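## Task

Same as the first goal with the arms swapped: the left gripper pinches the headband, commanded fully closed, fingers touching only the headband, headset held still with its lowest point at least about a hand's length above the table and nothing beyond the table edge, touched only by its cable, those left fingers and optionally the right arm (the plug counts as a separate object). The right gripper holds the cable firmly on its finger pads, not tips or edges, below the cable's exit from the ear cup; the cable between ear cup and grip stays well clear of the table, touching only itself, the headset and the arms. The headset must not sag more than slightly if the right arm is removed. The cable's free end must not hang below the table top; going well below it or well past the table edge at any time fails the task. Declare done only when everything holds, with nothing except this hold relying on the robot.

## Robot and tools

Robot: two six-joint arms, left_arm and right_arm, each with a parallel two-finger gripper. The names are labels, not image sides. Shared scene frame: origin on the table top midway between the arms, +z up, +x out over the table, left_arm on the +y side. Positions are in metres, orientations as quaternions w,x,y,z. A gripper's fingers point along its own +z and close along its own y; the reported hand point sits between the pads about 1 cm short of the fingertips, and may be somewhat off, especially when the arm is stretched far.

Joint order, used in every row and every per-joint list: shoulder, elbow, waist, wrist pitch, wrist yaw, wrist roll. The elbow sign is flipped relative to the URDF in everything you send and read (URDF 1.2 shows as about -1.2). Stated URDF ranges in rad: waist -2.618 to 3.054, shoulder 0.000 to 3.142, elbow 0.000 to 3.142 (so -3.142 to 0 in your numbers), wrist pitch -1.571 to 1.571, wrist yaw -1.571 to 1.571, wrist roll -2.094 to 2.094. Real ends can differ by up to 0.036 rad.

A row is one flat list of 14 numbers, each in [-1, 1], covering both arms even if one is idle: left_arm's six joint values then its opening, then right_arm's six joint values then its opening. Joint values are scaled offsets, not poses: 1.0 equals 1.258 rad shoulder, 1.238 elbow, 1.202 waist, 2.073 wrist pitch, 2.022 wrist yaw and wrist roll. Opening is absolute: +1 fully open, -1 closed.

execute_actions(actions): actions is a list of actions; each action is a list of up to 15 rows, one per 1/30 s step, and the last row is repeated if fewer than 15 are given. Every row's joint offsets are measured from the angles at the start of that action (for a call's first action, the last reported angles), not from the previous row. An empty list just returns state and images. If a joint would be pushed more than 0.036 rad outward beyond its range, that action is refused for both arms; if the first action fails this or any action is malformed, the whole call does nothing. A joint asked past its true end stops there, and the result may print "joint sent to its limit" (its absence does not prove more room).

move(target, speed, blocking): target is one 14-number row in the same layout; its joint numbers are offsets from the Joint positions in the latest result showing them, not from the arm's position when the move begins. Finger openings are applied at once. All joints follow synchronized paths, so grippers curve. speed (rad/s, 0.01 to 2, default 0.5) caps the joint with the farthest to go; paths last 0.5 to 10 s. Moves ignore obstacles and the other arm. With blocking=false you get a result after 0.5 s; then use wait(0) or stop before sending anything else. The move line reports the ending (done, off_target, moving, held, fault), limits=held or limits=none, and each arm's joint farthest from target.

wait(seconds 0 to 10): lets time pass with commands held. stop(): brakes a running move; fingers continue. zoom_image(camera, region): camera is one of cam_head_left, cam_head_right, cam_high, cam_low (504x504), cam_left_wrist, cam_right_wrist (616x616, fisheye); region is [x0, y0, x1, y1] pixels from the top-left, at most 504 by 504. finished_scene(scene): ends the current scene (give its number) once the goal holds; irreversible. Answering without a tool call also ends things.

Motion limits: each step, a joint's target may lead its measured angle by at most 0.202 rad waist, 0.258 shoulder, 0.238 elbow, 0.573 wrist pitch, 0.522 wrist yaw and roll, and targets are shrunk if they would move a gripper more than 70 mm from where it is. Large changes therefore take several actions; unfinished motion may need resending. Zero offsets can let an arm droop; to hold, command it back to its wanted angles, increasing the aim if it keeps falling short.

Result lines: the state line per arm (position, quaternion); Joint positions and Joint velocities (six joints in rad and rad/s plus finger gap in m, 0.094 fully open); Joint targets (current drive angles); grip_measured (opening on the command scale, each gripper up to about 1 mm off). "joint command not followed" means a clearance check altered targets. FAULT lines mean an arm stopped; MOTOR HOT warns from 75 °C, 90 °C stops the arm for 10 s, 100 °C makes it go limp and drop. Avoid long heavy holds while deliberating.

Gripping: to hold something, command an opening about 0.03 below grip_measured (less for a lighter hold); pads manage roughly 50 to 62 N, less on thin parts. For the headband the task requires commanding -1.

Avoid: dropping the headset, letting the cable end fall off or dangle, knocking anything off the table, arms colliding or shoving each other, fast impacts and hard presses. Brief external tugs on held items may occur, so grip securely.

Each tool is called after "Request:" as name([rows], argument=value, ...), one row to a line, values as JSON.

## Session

Request:
execute_actions(actions=[])

Scene clock: 0.00 s.
left_arm: end_effector_position=(+0.4133, +0.5772, +0.0913) grip_measured=+1.000 end_effector_quat_wxyz=(+0.404, +0.051, +0.886, +0.222) | right_arm: end_effector_position=(+0.5405, -0.1049, +0.1607) grip_measured=+1.000 end_effector_quat_wxyz=(+0.251, +0.350, +0.700, +0.570)
Joint names: [shoulder, elbow, waist, wrist pitch, wrist yaw, wrist roll]
Joint positions: left_arm=[ 1.854 -1.039  0.512  0.195  0.139  0.658  0.094] | right_arm=[ 1.871 -0.984  0.297  0.628 -0.503  1.492  0.094]
Joint velocities: left_arm=[-0.007  0.007 -0.007 -0.081 -0.037  0.037  0.   ] | right_arm=[-0.012 -0.017 -0.002 -0.007 -0.022  0.007  0.   ]
Joint targets: left_arm=[1.841 -1.051 0.512 0.206 0.145 0.652] | right_arm=[1.859 -0.994 0.297 0.636 -0.504 1.485]

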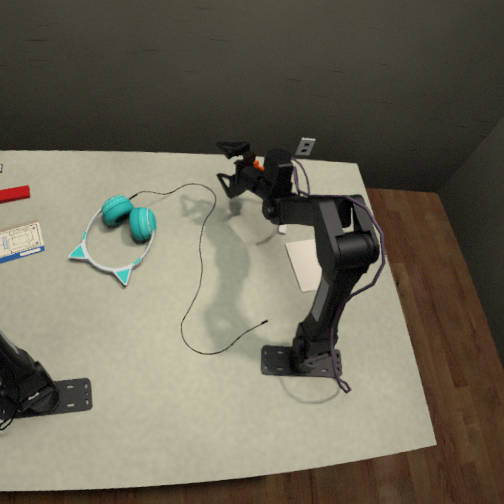

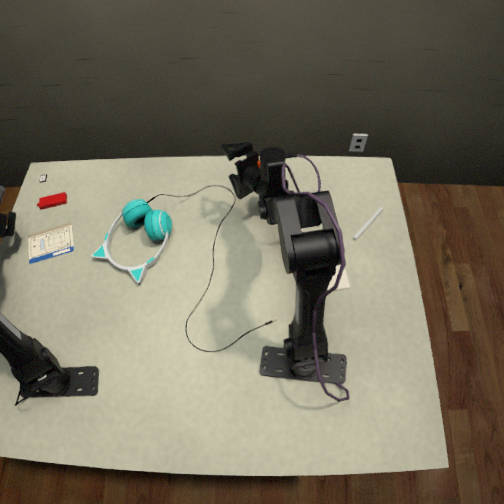

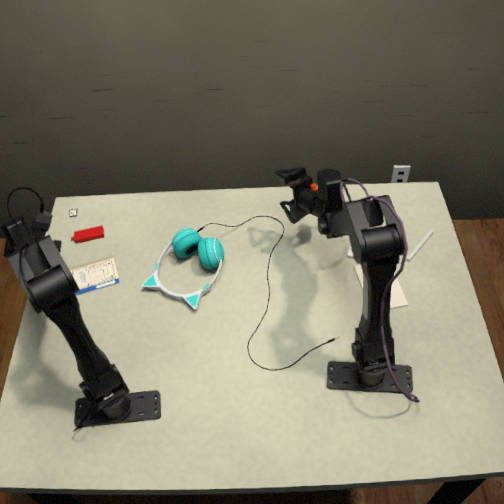

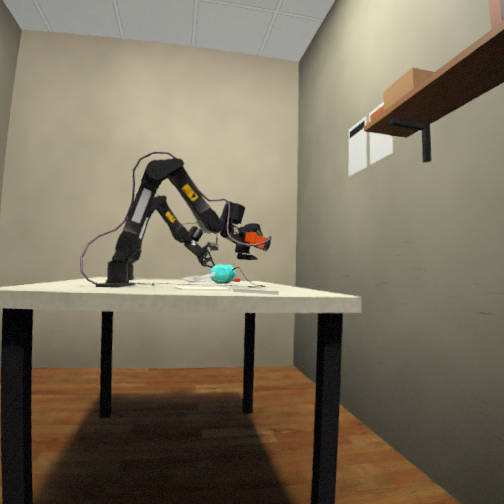

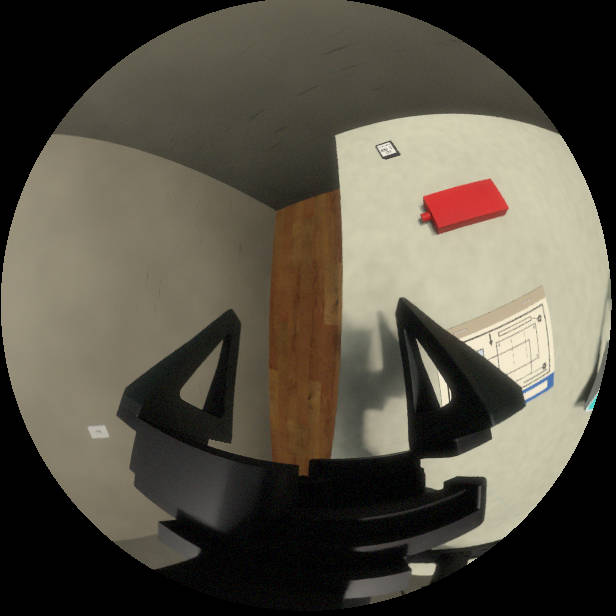

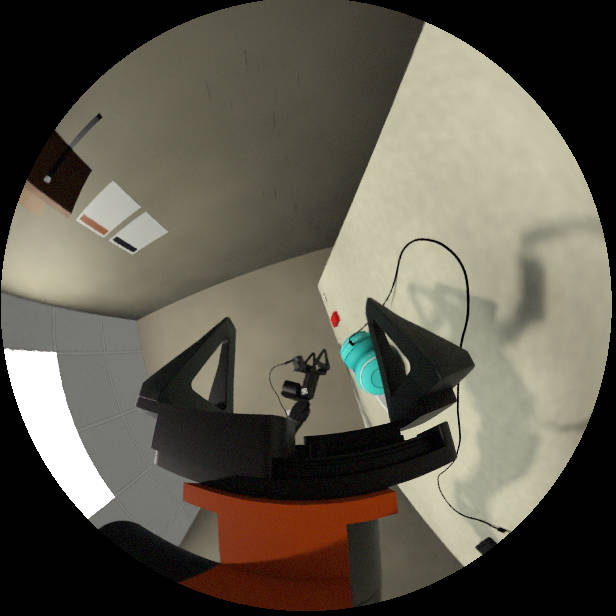

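Request:
move(target=[-0.05,-0.27,-0.77,-0.62,-0.07,-0.97,0.6,-0.29,0.59,0.2,0.3,0.25,-0.74,1], speed=1)

Scene clock: 9.30 s.
left_arm: end_effector_position=(+0.3047, +0.2021, +0.0666) grip_measured=+0.603 end_effector_quat_wxyz=(+0.000, -0.474, +0.880, -0.011) | right_arm: end_effector_position=(+0.4013, -0.1251, +0.1576) grip_measured=+1.000 end_effector_quat_wxyz=(+0.679, -0.146, +0.705, +0.143)
Joint names: [shoulder, elbow, waist, wrist pitch, wrist yaw, wrist roll]
Joint positions: left_arm=[ 1.822 -1.344 -0.408 -1.076  0.015 -1.294  0.075] | right_arm=[ 1.532 -0.264  0.528  1.232 -0.006  0.003  0.094]
Joint velocities: left_arm=[ 0.012 -0.017  0.002  0.022  0.037  0.022  0.   ] | right_arm=[ 0.007  0.027 -0.022  0.095 -0.022  0.007  0.   ]
Joint targets: left_arm=[1.791 -1.373 -0.413 -1.091 -0.003 -1.303] | right_arm=[1.506 -0.254 0.537 1.250 0.002 -0.004]
move: off_target (left_arm, right_arm); limits=none; left_arm: farthest joint: the shoulder, 0.030 radians from its target (0.063 radians at the start); right_arm: farthest joint: the shoulder, 0.026 radians from its target (0.365 radians at the start)

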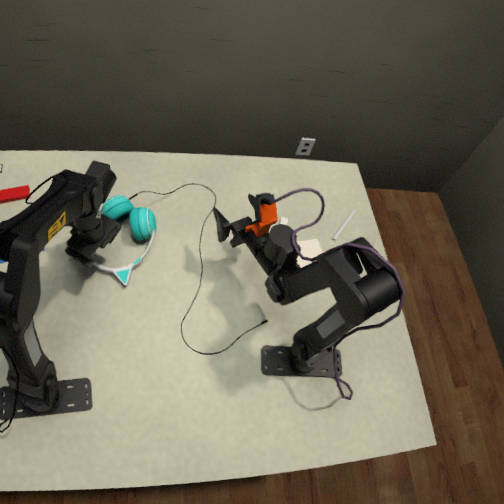

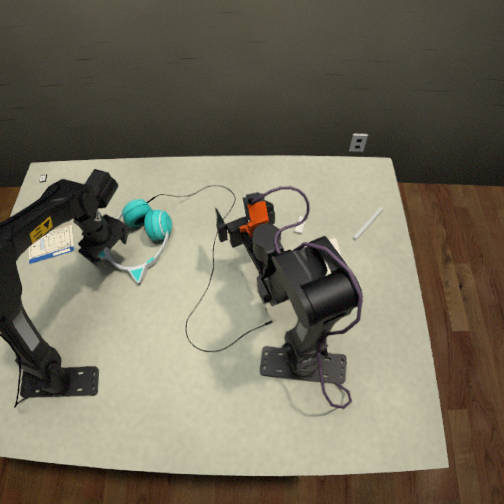

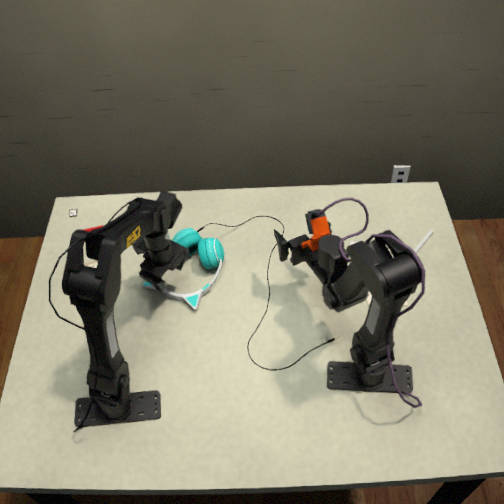

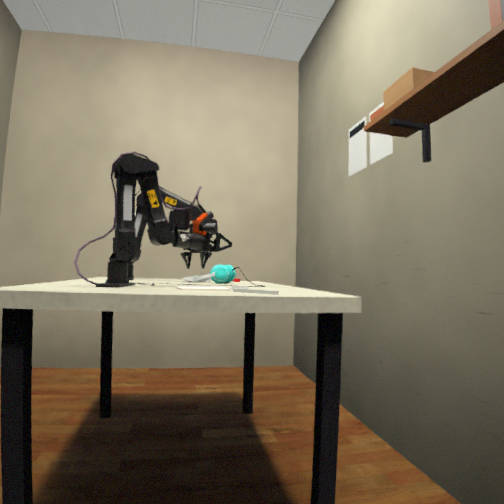

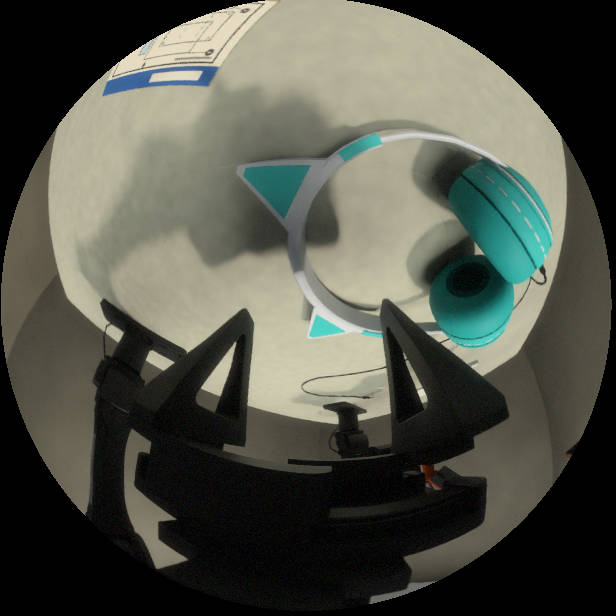

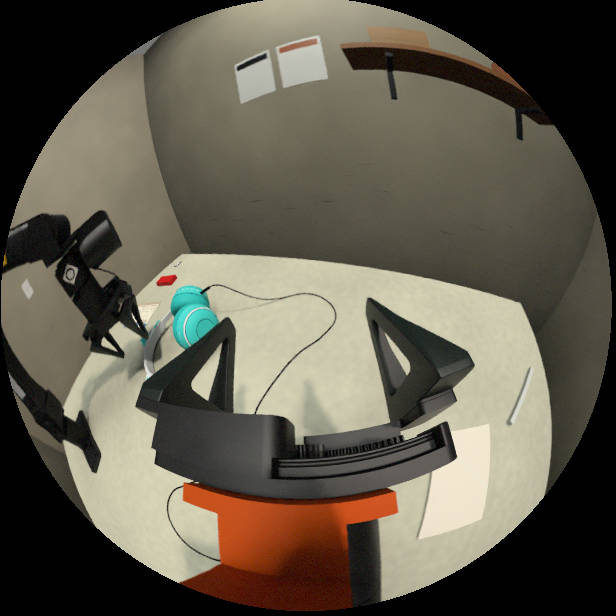

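Request:
move(target=[0.03,0.04,0.05,0.05,0,0,0.6,-0.02,0,0,0,0,0,1], speed=0.15)

Scene clock: 14.67 s.
left_arm: end_effector_position=(+0.3158, +0.2158, +0.0471) grip_measured=+0.603 end_effector_quat_wxyz=(+0.006, -0.496, +0.868, -0.017) | right_arm: end_effector_position=(+0.4013, -0.1252, +0.1576) grip_measured=+1.000 end_effector_quat_wxyz=(+0.680, -0.146, +0.705, +0.143)
Joint names: [shoulder, elbow, waist, wrist pitch, wrist yaw, wrist roll]
Joint positions: left_arm=[ 1.852 -1.303 -0.359 -0.989  0.017 -1.295  0.075] | right_arm=[ 1.532 -0.264  0.528  1.232 -0.006  0.003  0.094]
Joint velocities: left_arm=[-0.017 -0.002 -0.002 -0.022 -0.007 -0.007 -0.001] | right_arm=[-0.007  0.017  0.007 -0.11   0.066 -0.022  0.   ]
Joint targets: left_arm=[1.859 -1.294 -0.348 -0.972 0.015 -1.294] | right_arm=[1.507 -0.264 0.528 1.232 -0.006 0.004]
move: off_target (right_arm); limits=none; left_arm: farthest joint: the wrist pitch, 0.016 radians from its target (0.104 radians at the start); right_arm: farthest joint: the shoulder, 0.025 radians from its target (0.025 radians at the start)

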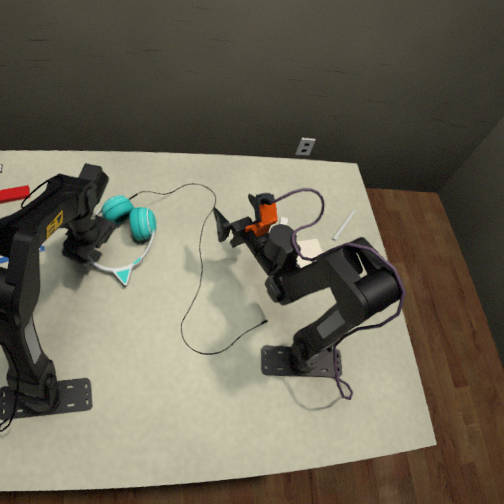

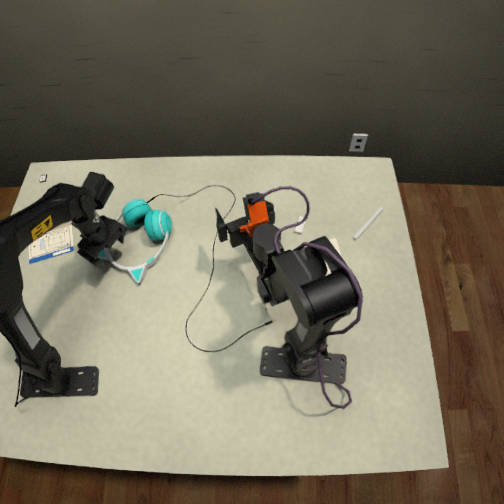

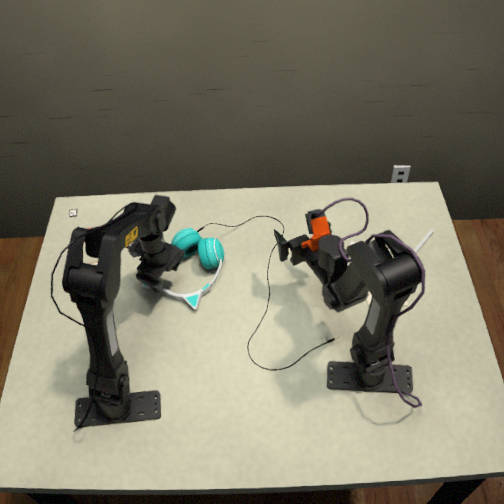

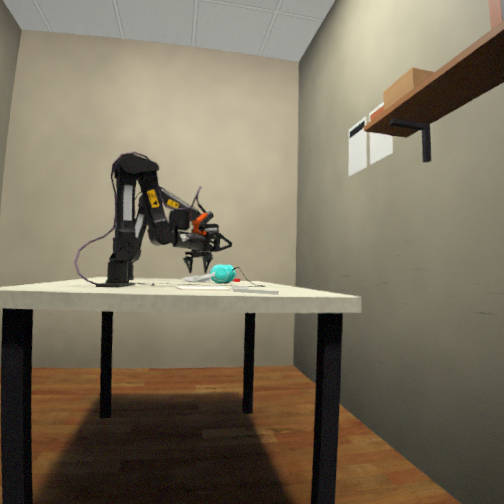

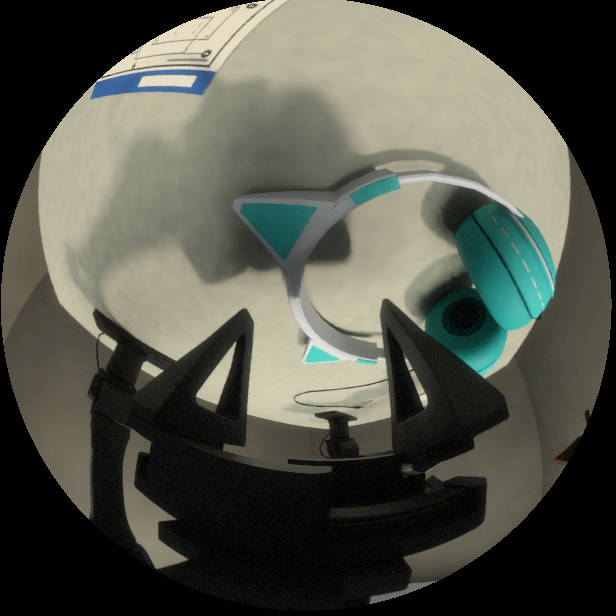

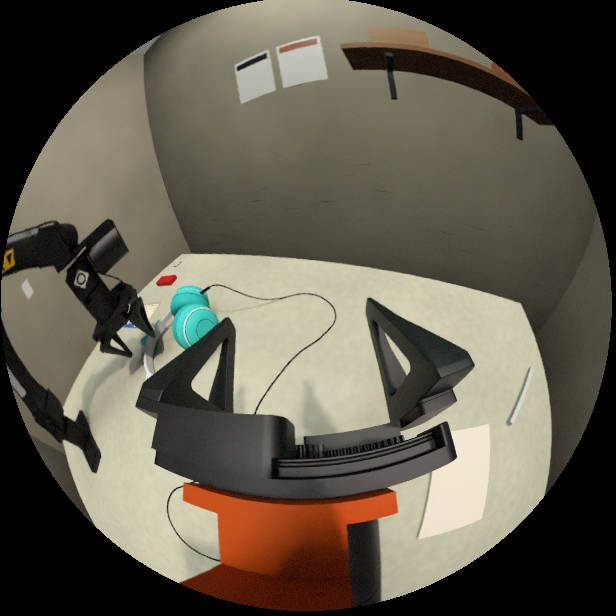

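Request:
move(target=[0.04,0.065,-0.03,0.06,0,0,0.6,-0.02,0,0,0,0,0,1], speed=0.1)

Scene clock: 18.97 s.
left_arm: end_effector_position=(+0.3123, +0.2082, +0.0165) grip_measured=+0.603 end_effector_quat_wxyz=(+0.002, -0.485, +0.874, -0.015) | right_arm: end_effector_position=(+0.4013, -0.1252, +0.1576) grip_measured=+1.000 end_effector_quat_wxyz=(+0.680, -0.146, +0.705, +0.143)
Joint names: [shoulder, elbow, waist, wrist pitch, wrist yaw, wrist roll]
Joint positions: left_arm=[ 1.896 -1.231 -0.383 -0.881  0.018 -1.295  0.075] | right_arm=[ 1.532 -0.264  0.528  1.232 -0.006  0.003  0.094]
Joint velocities: left_arm=[-0.002  0.007  0.002 -0.022 -0.051  0.066 -0.001] | right_arm=[-0.032 -0.012  0.002 -0.066  0.022 -0.007  0.   ]
Joint targets: left_arm=[1.903 -1.222 -0.395 -0.865 0.017 -1.295] | right_arm=[1.507 -0.264 0.528 1.232 -0.006 0.003]
move: off_target (right_arm); limits=none; left_arm: farthest joint: the wrist pitch, 0.016 radians from its target (0.124 radians at the start); right_arm: farthest joint: the shoulder, 0.025 radians from its target (0.025 radians at the start)

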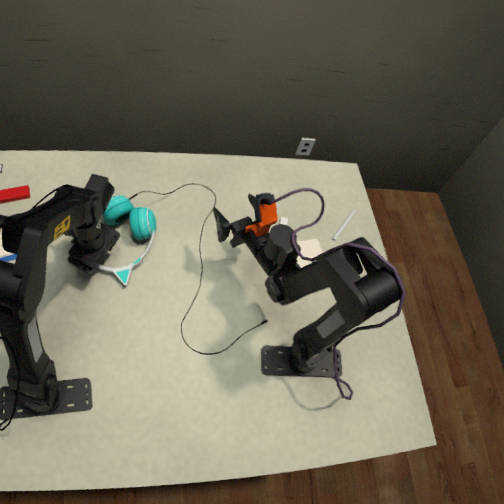

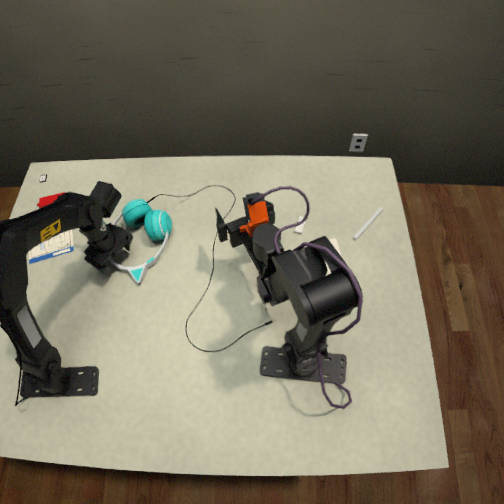

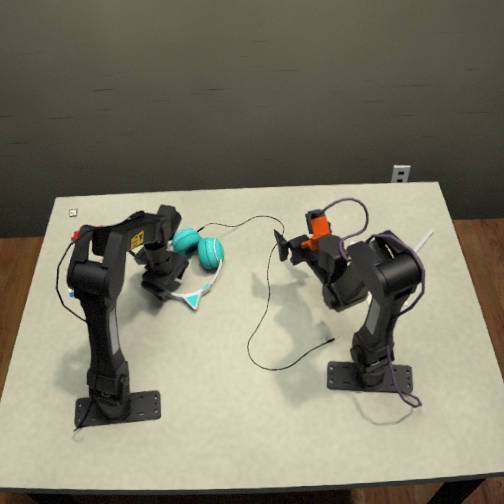

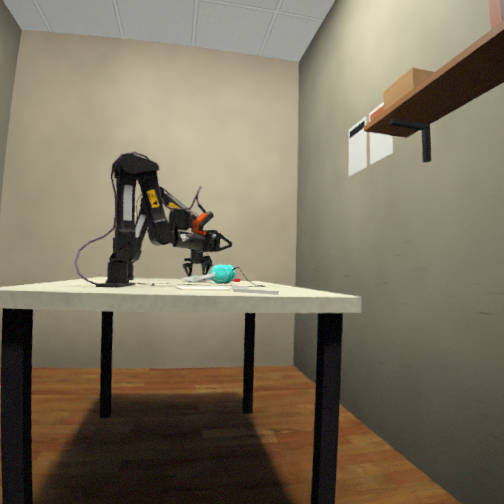

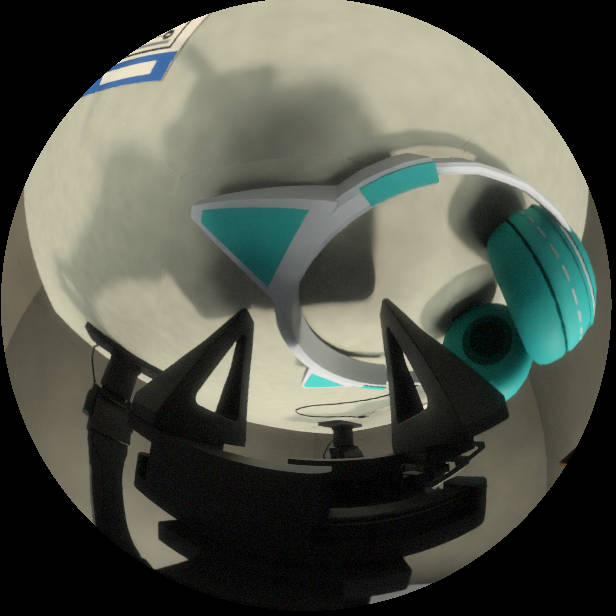

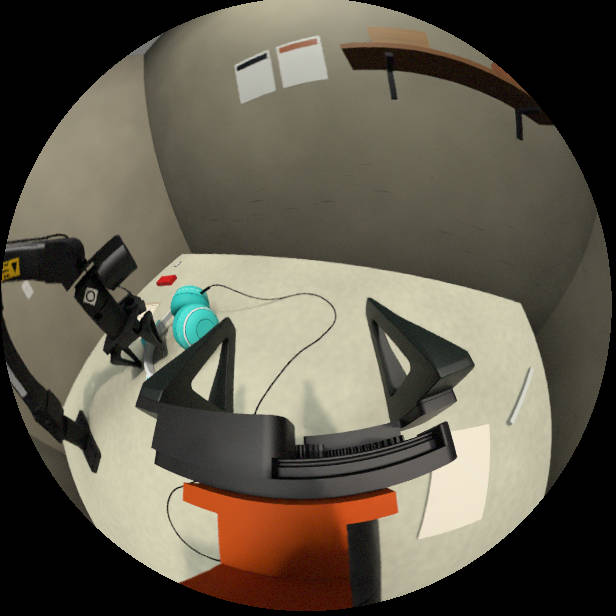

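Request:
move(target=[0,0,0,0,0,0,-1,-0.02,0,0,0,0,0,1])

Request:
move(target=[-0.27,-0.57,-0.25,-0.325,0,0,-1,-0.02,0,0,0,0,0,1], speed=0.3)

Scene clock: 23.33 s.
left_arm: end_effector_position=(+0.3139, +0.2065, +0.0166) grip_measured=-0.842 end_effector_quat_wxyz=(+0.003, -0.484, +0.875, -0.020) | right_arm: end_effector_position=(+0.4013, -0.1252, +0.1576) grip_measured=+1.000 end_effector_quat_wxyz=(+0.680, -0.146, +0.705, +0.143)
Joint names: [shoulder, elbow, waist, wrist pitch, wrist yaw, wrist roll]
Joint positions: left_arm=[ 1.896 -1.231 -0.383 -0.873  0.024 -1.293  0.007] | right_arm=[ 1.532 -0.264  0.528  1.232 -0.006  0.003  0.094]
Joint velocities: left_arm=[ 0.002 -0.002 -0.002 -0.022 -0.037 -0.007  0.001] | right_arm=[-0.002  0.002 -0.002 -0.007 -0.051  0.037  0.   ]
Joint targets: left_arm=[1.896 -1.231 -0.383 -0.881 0.018 -1.295] | right_arm=[1.507 -0.264 0.528 1.232 -0.006 0.003]
move: off_target (right_arm); limits=none; left_arm: farthest joint: the wrist pitch, 0.008 radians from its target (0.001 radians at the start); right_arm: farthest joint: the shoulder, 0.025 radians from its target (0.025 radians at the start)

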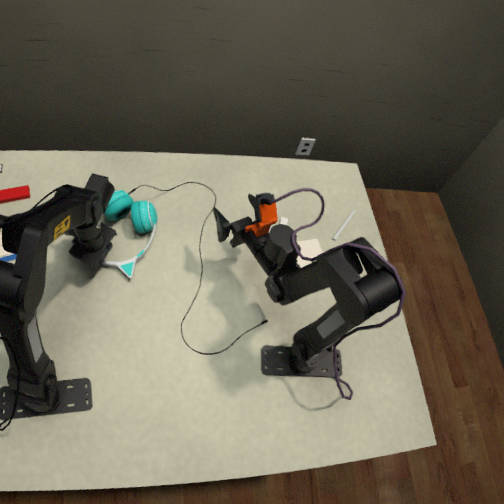

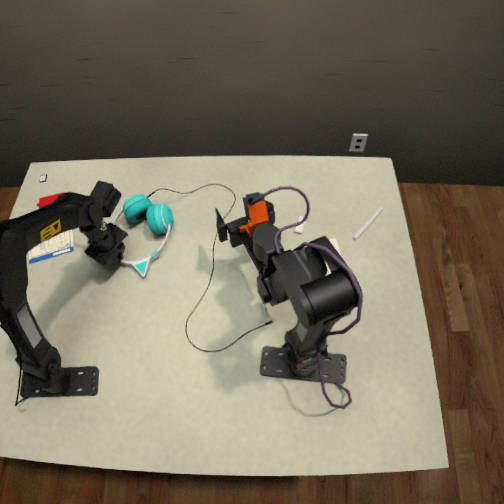

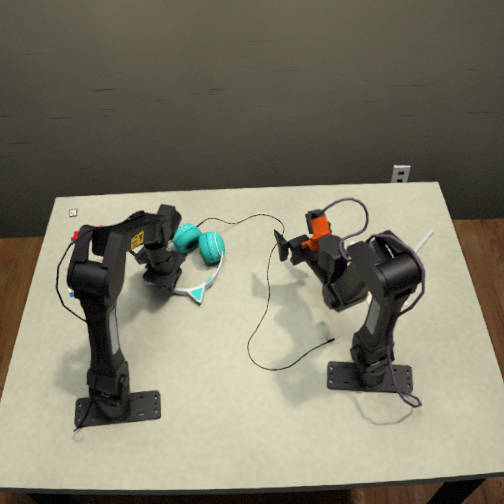

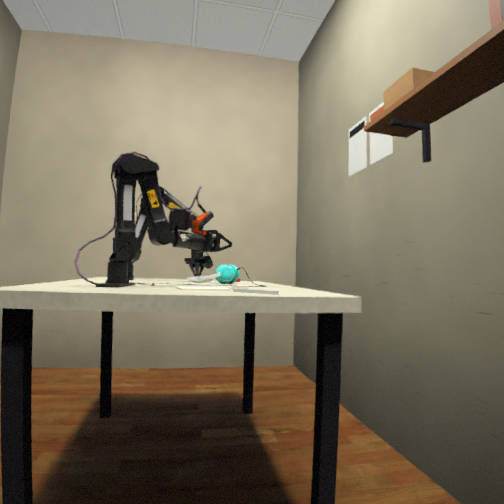

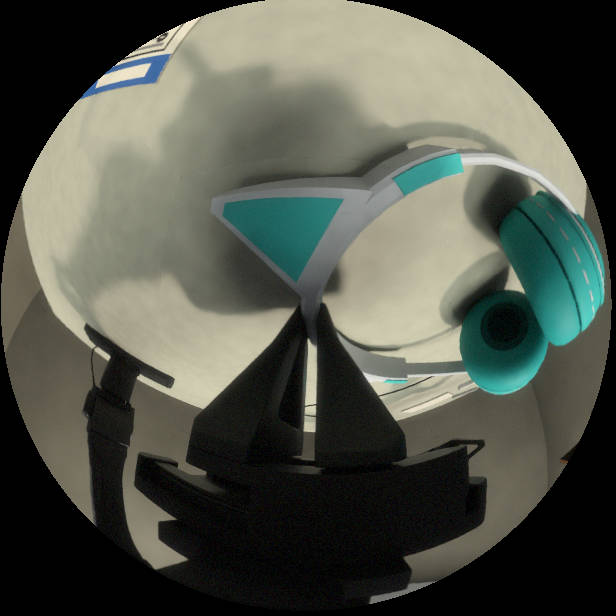

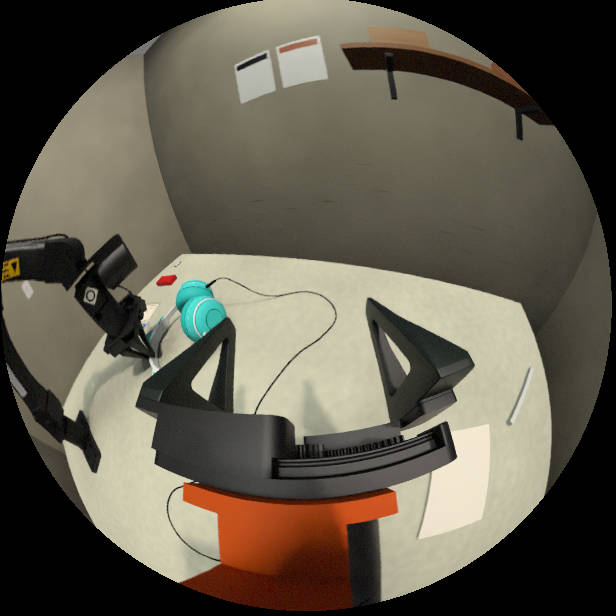

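Scene clock: 26.13 s.
left_arm: end_effector_position=(+0.2490, +0.1319, +0.2778) grip_measured=-0.842 end_effector_quat_wxyz=(+0.082, -0.348, +0.925, -0.130) | right_arm: end_effector_position=(+0.4013, -0.1252, +0.1576) grip_measured=+1.000 end_effector_quat_wxyz=(+0.680, -0.146, +0.705, +0.143)
Joint names: [shoulder, elbow, waist, wrist pitch, wrist yaw, wrist roll]
Joint positions: left_arm=[ 1.589 -1.899 -0.673 -1.575  0.024 -1.293  0.007] | right_arm=[ 1.532 -0.264  0.528  1.232 -0.006  0.003  0.094]
Joint velocities: left_arm=[ 0.012  0.002 -0.012 -0.007 -0.022 -0.007 -0.001] | right_arm=[ 0.007  0.012 -0.002 -0.051  0.022  0.007  0.   ]
Joint targets: left_arm=[1.556 -1.937 -0.684 -1.547 0.024 -1.293] | right_arm=[1.507 -0.264 0.528 1.232 -0.006 0.003]
move: off_target (left_arm, right_arm); limits=none; left_arm: farthest joint: the elbow, 0.037 radians from its target (0.706 radians at the start); right_arm: farthest joint: the shoulder, 0.025 radians from its target (0.025 radians at the start)

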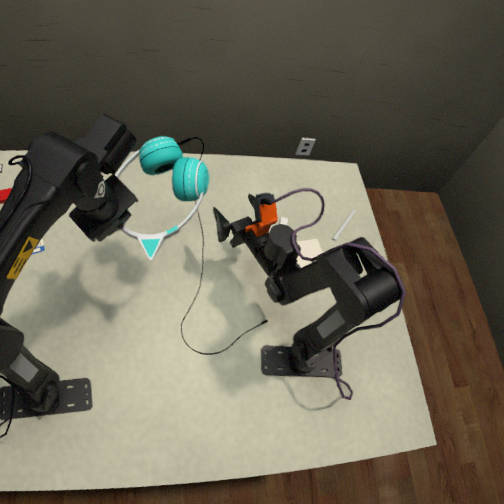

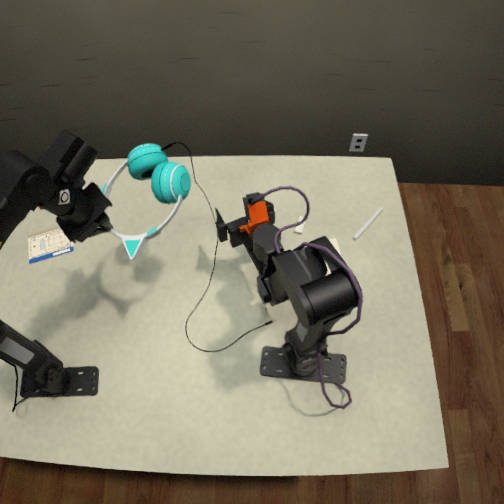

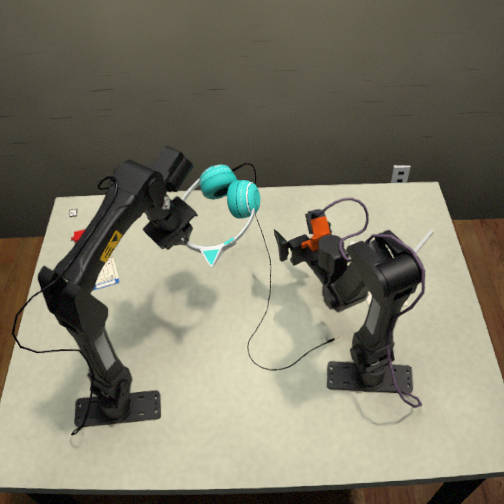

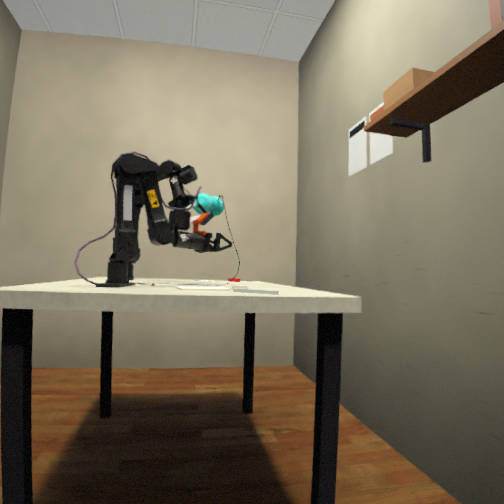

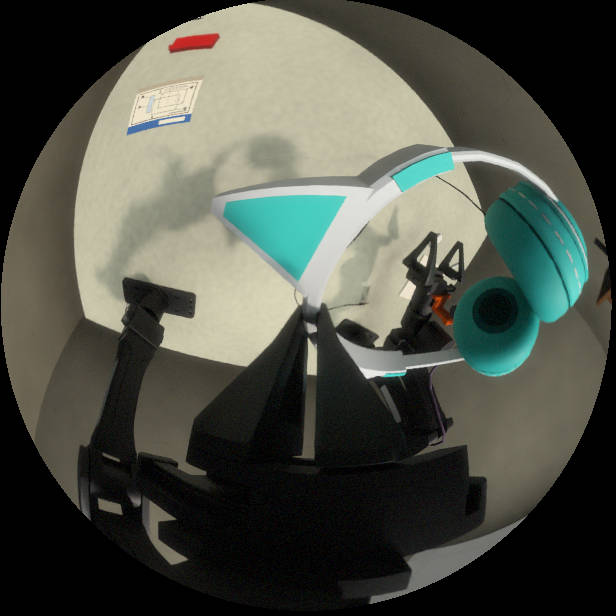

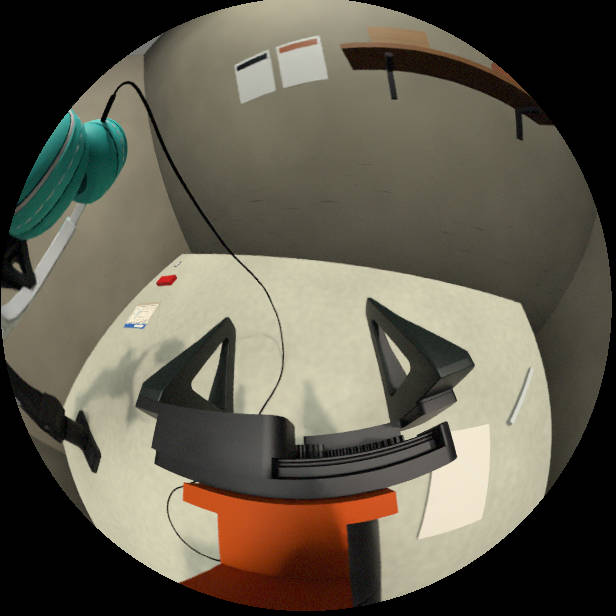

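Request:
move(target=[-0.026,-0.03,0,0.013,0,0,-1,-0.02,0,0.19,0,0,0,1], speed=0.2)

Scene clock: 30.20 s.
left_arm: end_effector_position=(+0.2489, +0.1320, +0.2778) grip_measured=-0.842 end_effector_quat_wxyz=(+0.082, -0.348, +0.925, -0.129) | right_arm: end_effector_position=(+0.3589, -0.0512, +0.1576) grip_measured=+1.000 end_effector_quat_wxyz=(+0.660, -0.222, +0.685, +0.216)
Joint names: [shoulder, elbow, waist, wrist pitch, wrist yaw, wrist roll]
Joint positions: left_arm=[ 1.589 -1.899 -0.673 -1.575  0.024 -1.293  0.007] | right_arm=[ 1.532 -0.264  0.748  1.232 -0.006  0.003  0.094]
Joint velocities: left_arm=[-0.007  0.007 -0.002  0.007 -0.007 -0.037  0.001] | right_arm=[ 0.017  0.012 -0.002 -0.051  0.022  0.022  0.   ]
Joint targets: left_arm=[1.556 -1.937 -0.673 -1.548 0.024 -1.293] | right_arm=[1.507 -0.264 0.756 1.232 -0.006 0.003]
move: off_target (left_arm, right_arm); limits=none; left_arm: farthest joint: the elbow, 0.037 radians from its target (0.037 radians at the start); right_arm: farthest joint: the shoulder, 0.025 radians from its target (0.025 radians at the start)

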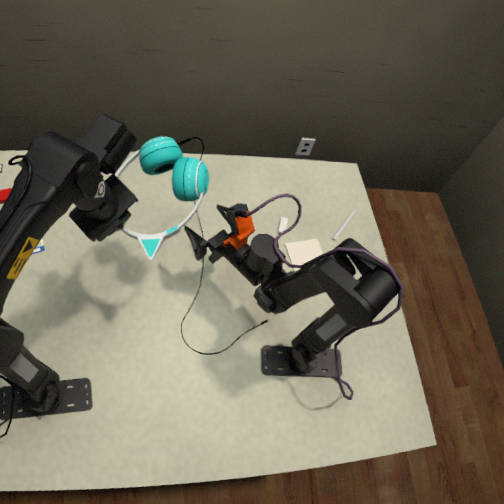

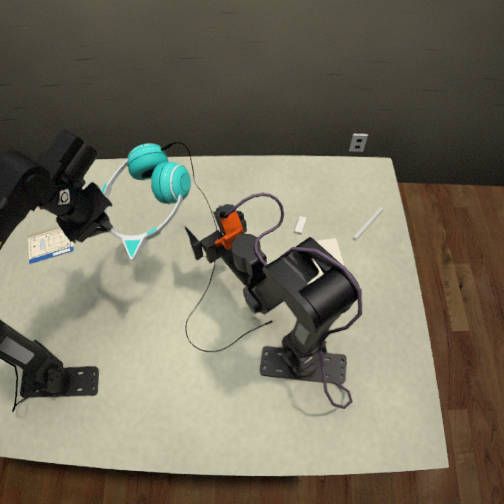

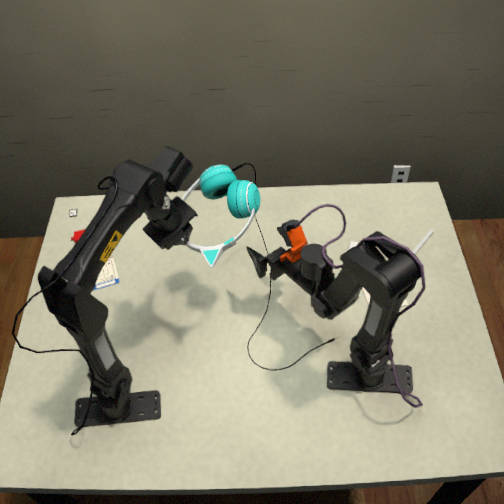

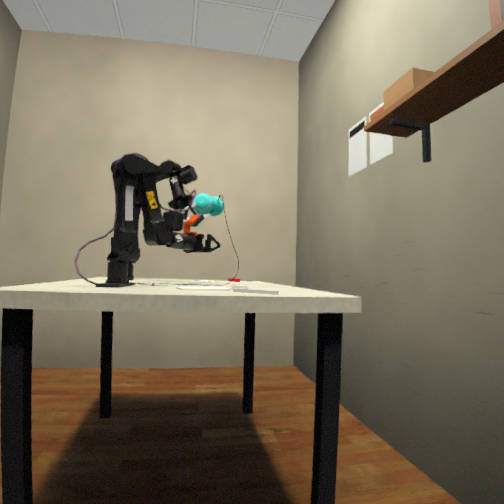

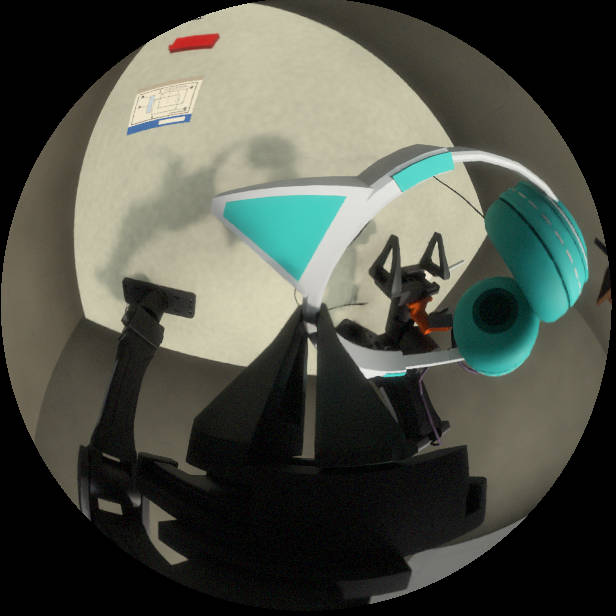

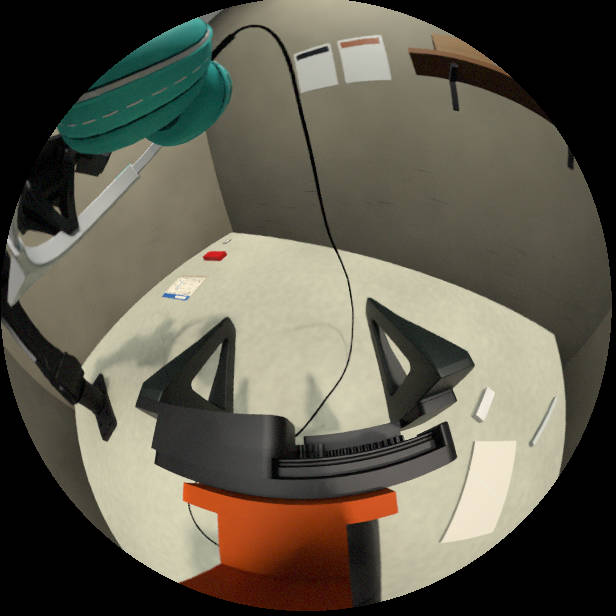

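Waist back slightly, advance ~8 cm.

Request:
move(target=[-0.026,-0.03,0,0.013,0,0,-1,0.24,-0.27,-0.05,0,0,0,1], speed=0.2)

Scene clock: 34.30 s.
left_arm: end_effector_position=(+0.2489, +0.1320, +0.2778) grip_measured=-0.842 end_effector_quat_wxyz=(+0.082, -0.348, +0.925, -0.129) | right_arm: end_effector_position=(+0.4375, -0.0241, +0.1548) grip_measured=+1.000 end_effector_quat_wxyz=(+0.670, -0.203, +0.685, +0.201)
Joint names: [shoulder, elbow, waist, wrist pitch, wrist yaw, wrist roll]
Joint positions: left_arm=[ 1.589 -1.899 -0.673 -1.575  0.024 -1.293  0.007] | right_arm=[ 1.826 -0.573  0.697  1.231 -0.006  0.003  0.094]
Joint velocities: left_arm=[ 0.007  0.012  0.007  0.051  0.007 -0.051  0.   ] | right_arm=[ 0.002 -0.002  0.012 -0.022 -0.007 -0.022  0.   ]
Joint targets: left_arm=[1.556 -1.937 -0.673 -1.548 0.024 -1.293] | right_arm=[1.834 -0.598 0.688 1.232 -0.006 0.003]
move: off_target (left_arm, right_arm); limits=none; left_arm: farthest joint: the elbow, 0.037 radians from its target (0.037 radians at the start); right_arm: farthest joint: the elbow, 0.025 radians from its target (0.334 radians at the start)

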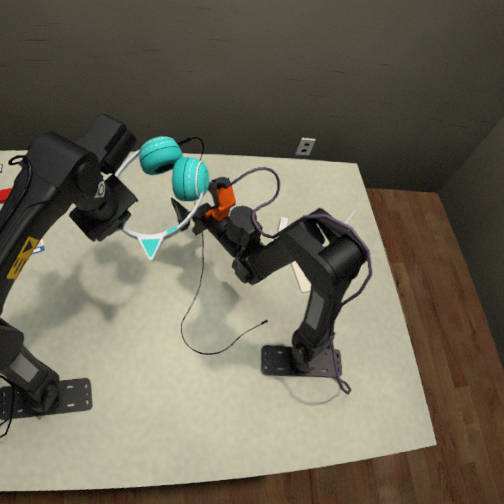

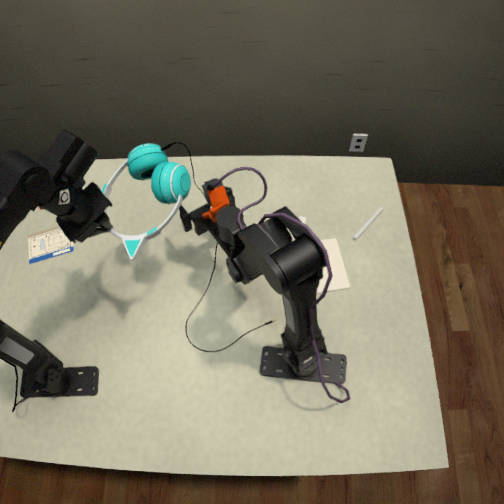

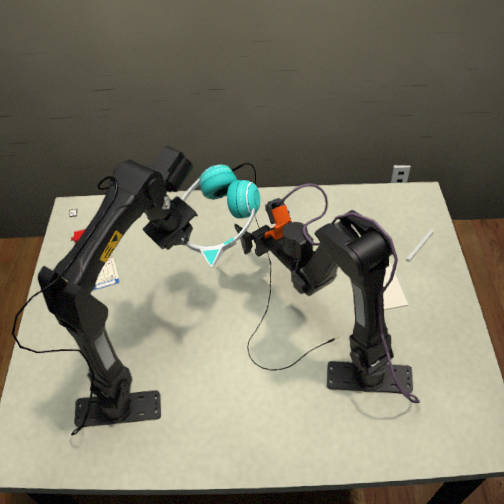

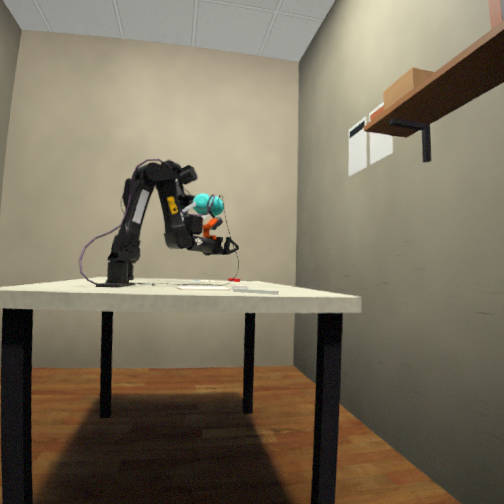

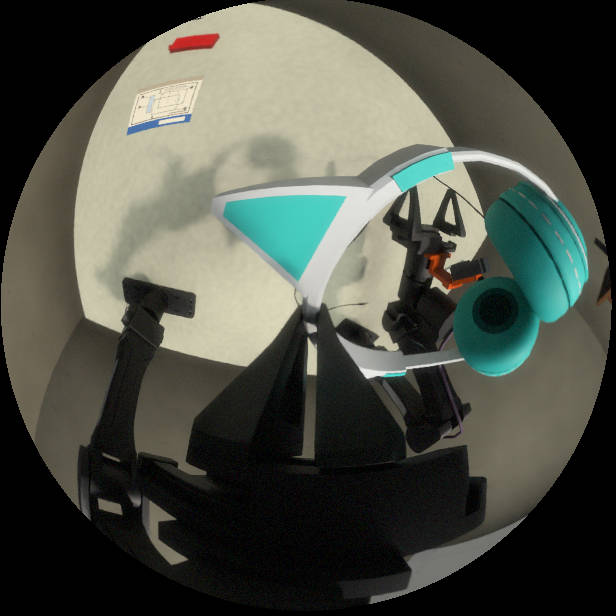

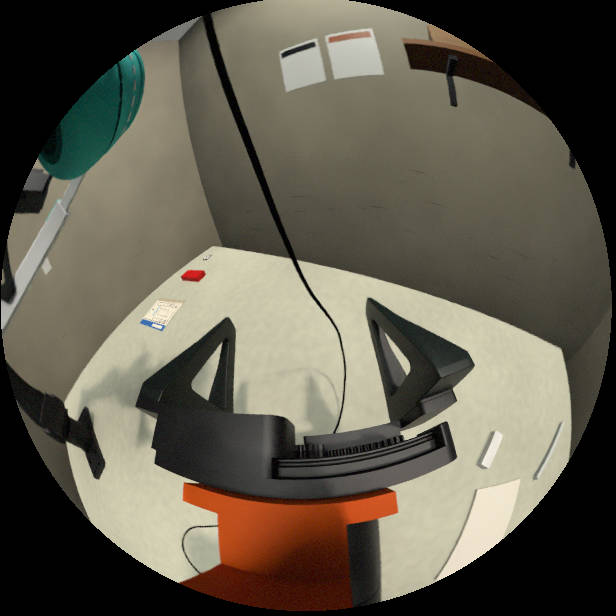

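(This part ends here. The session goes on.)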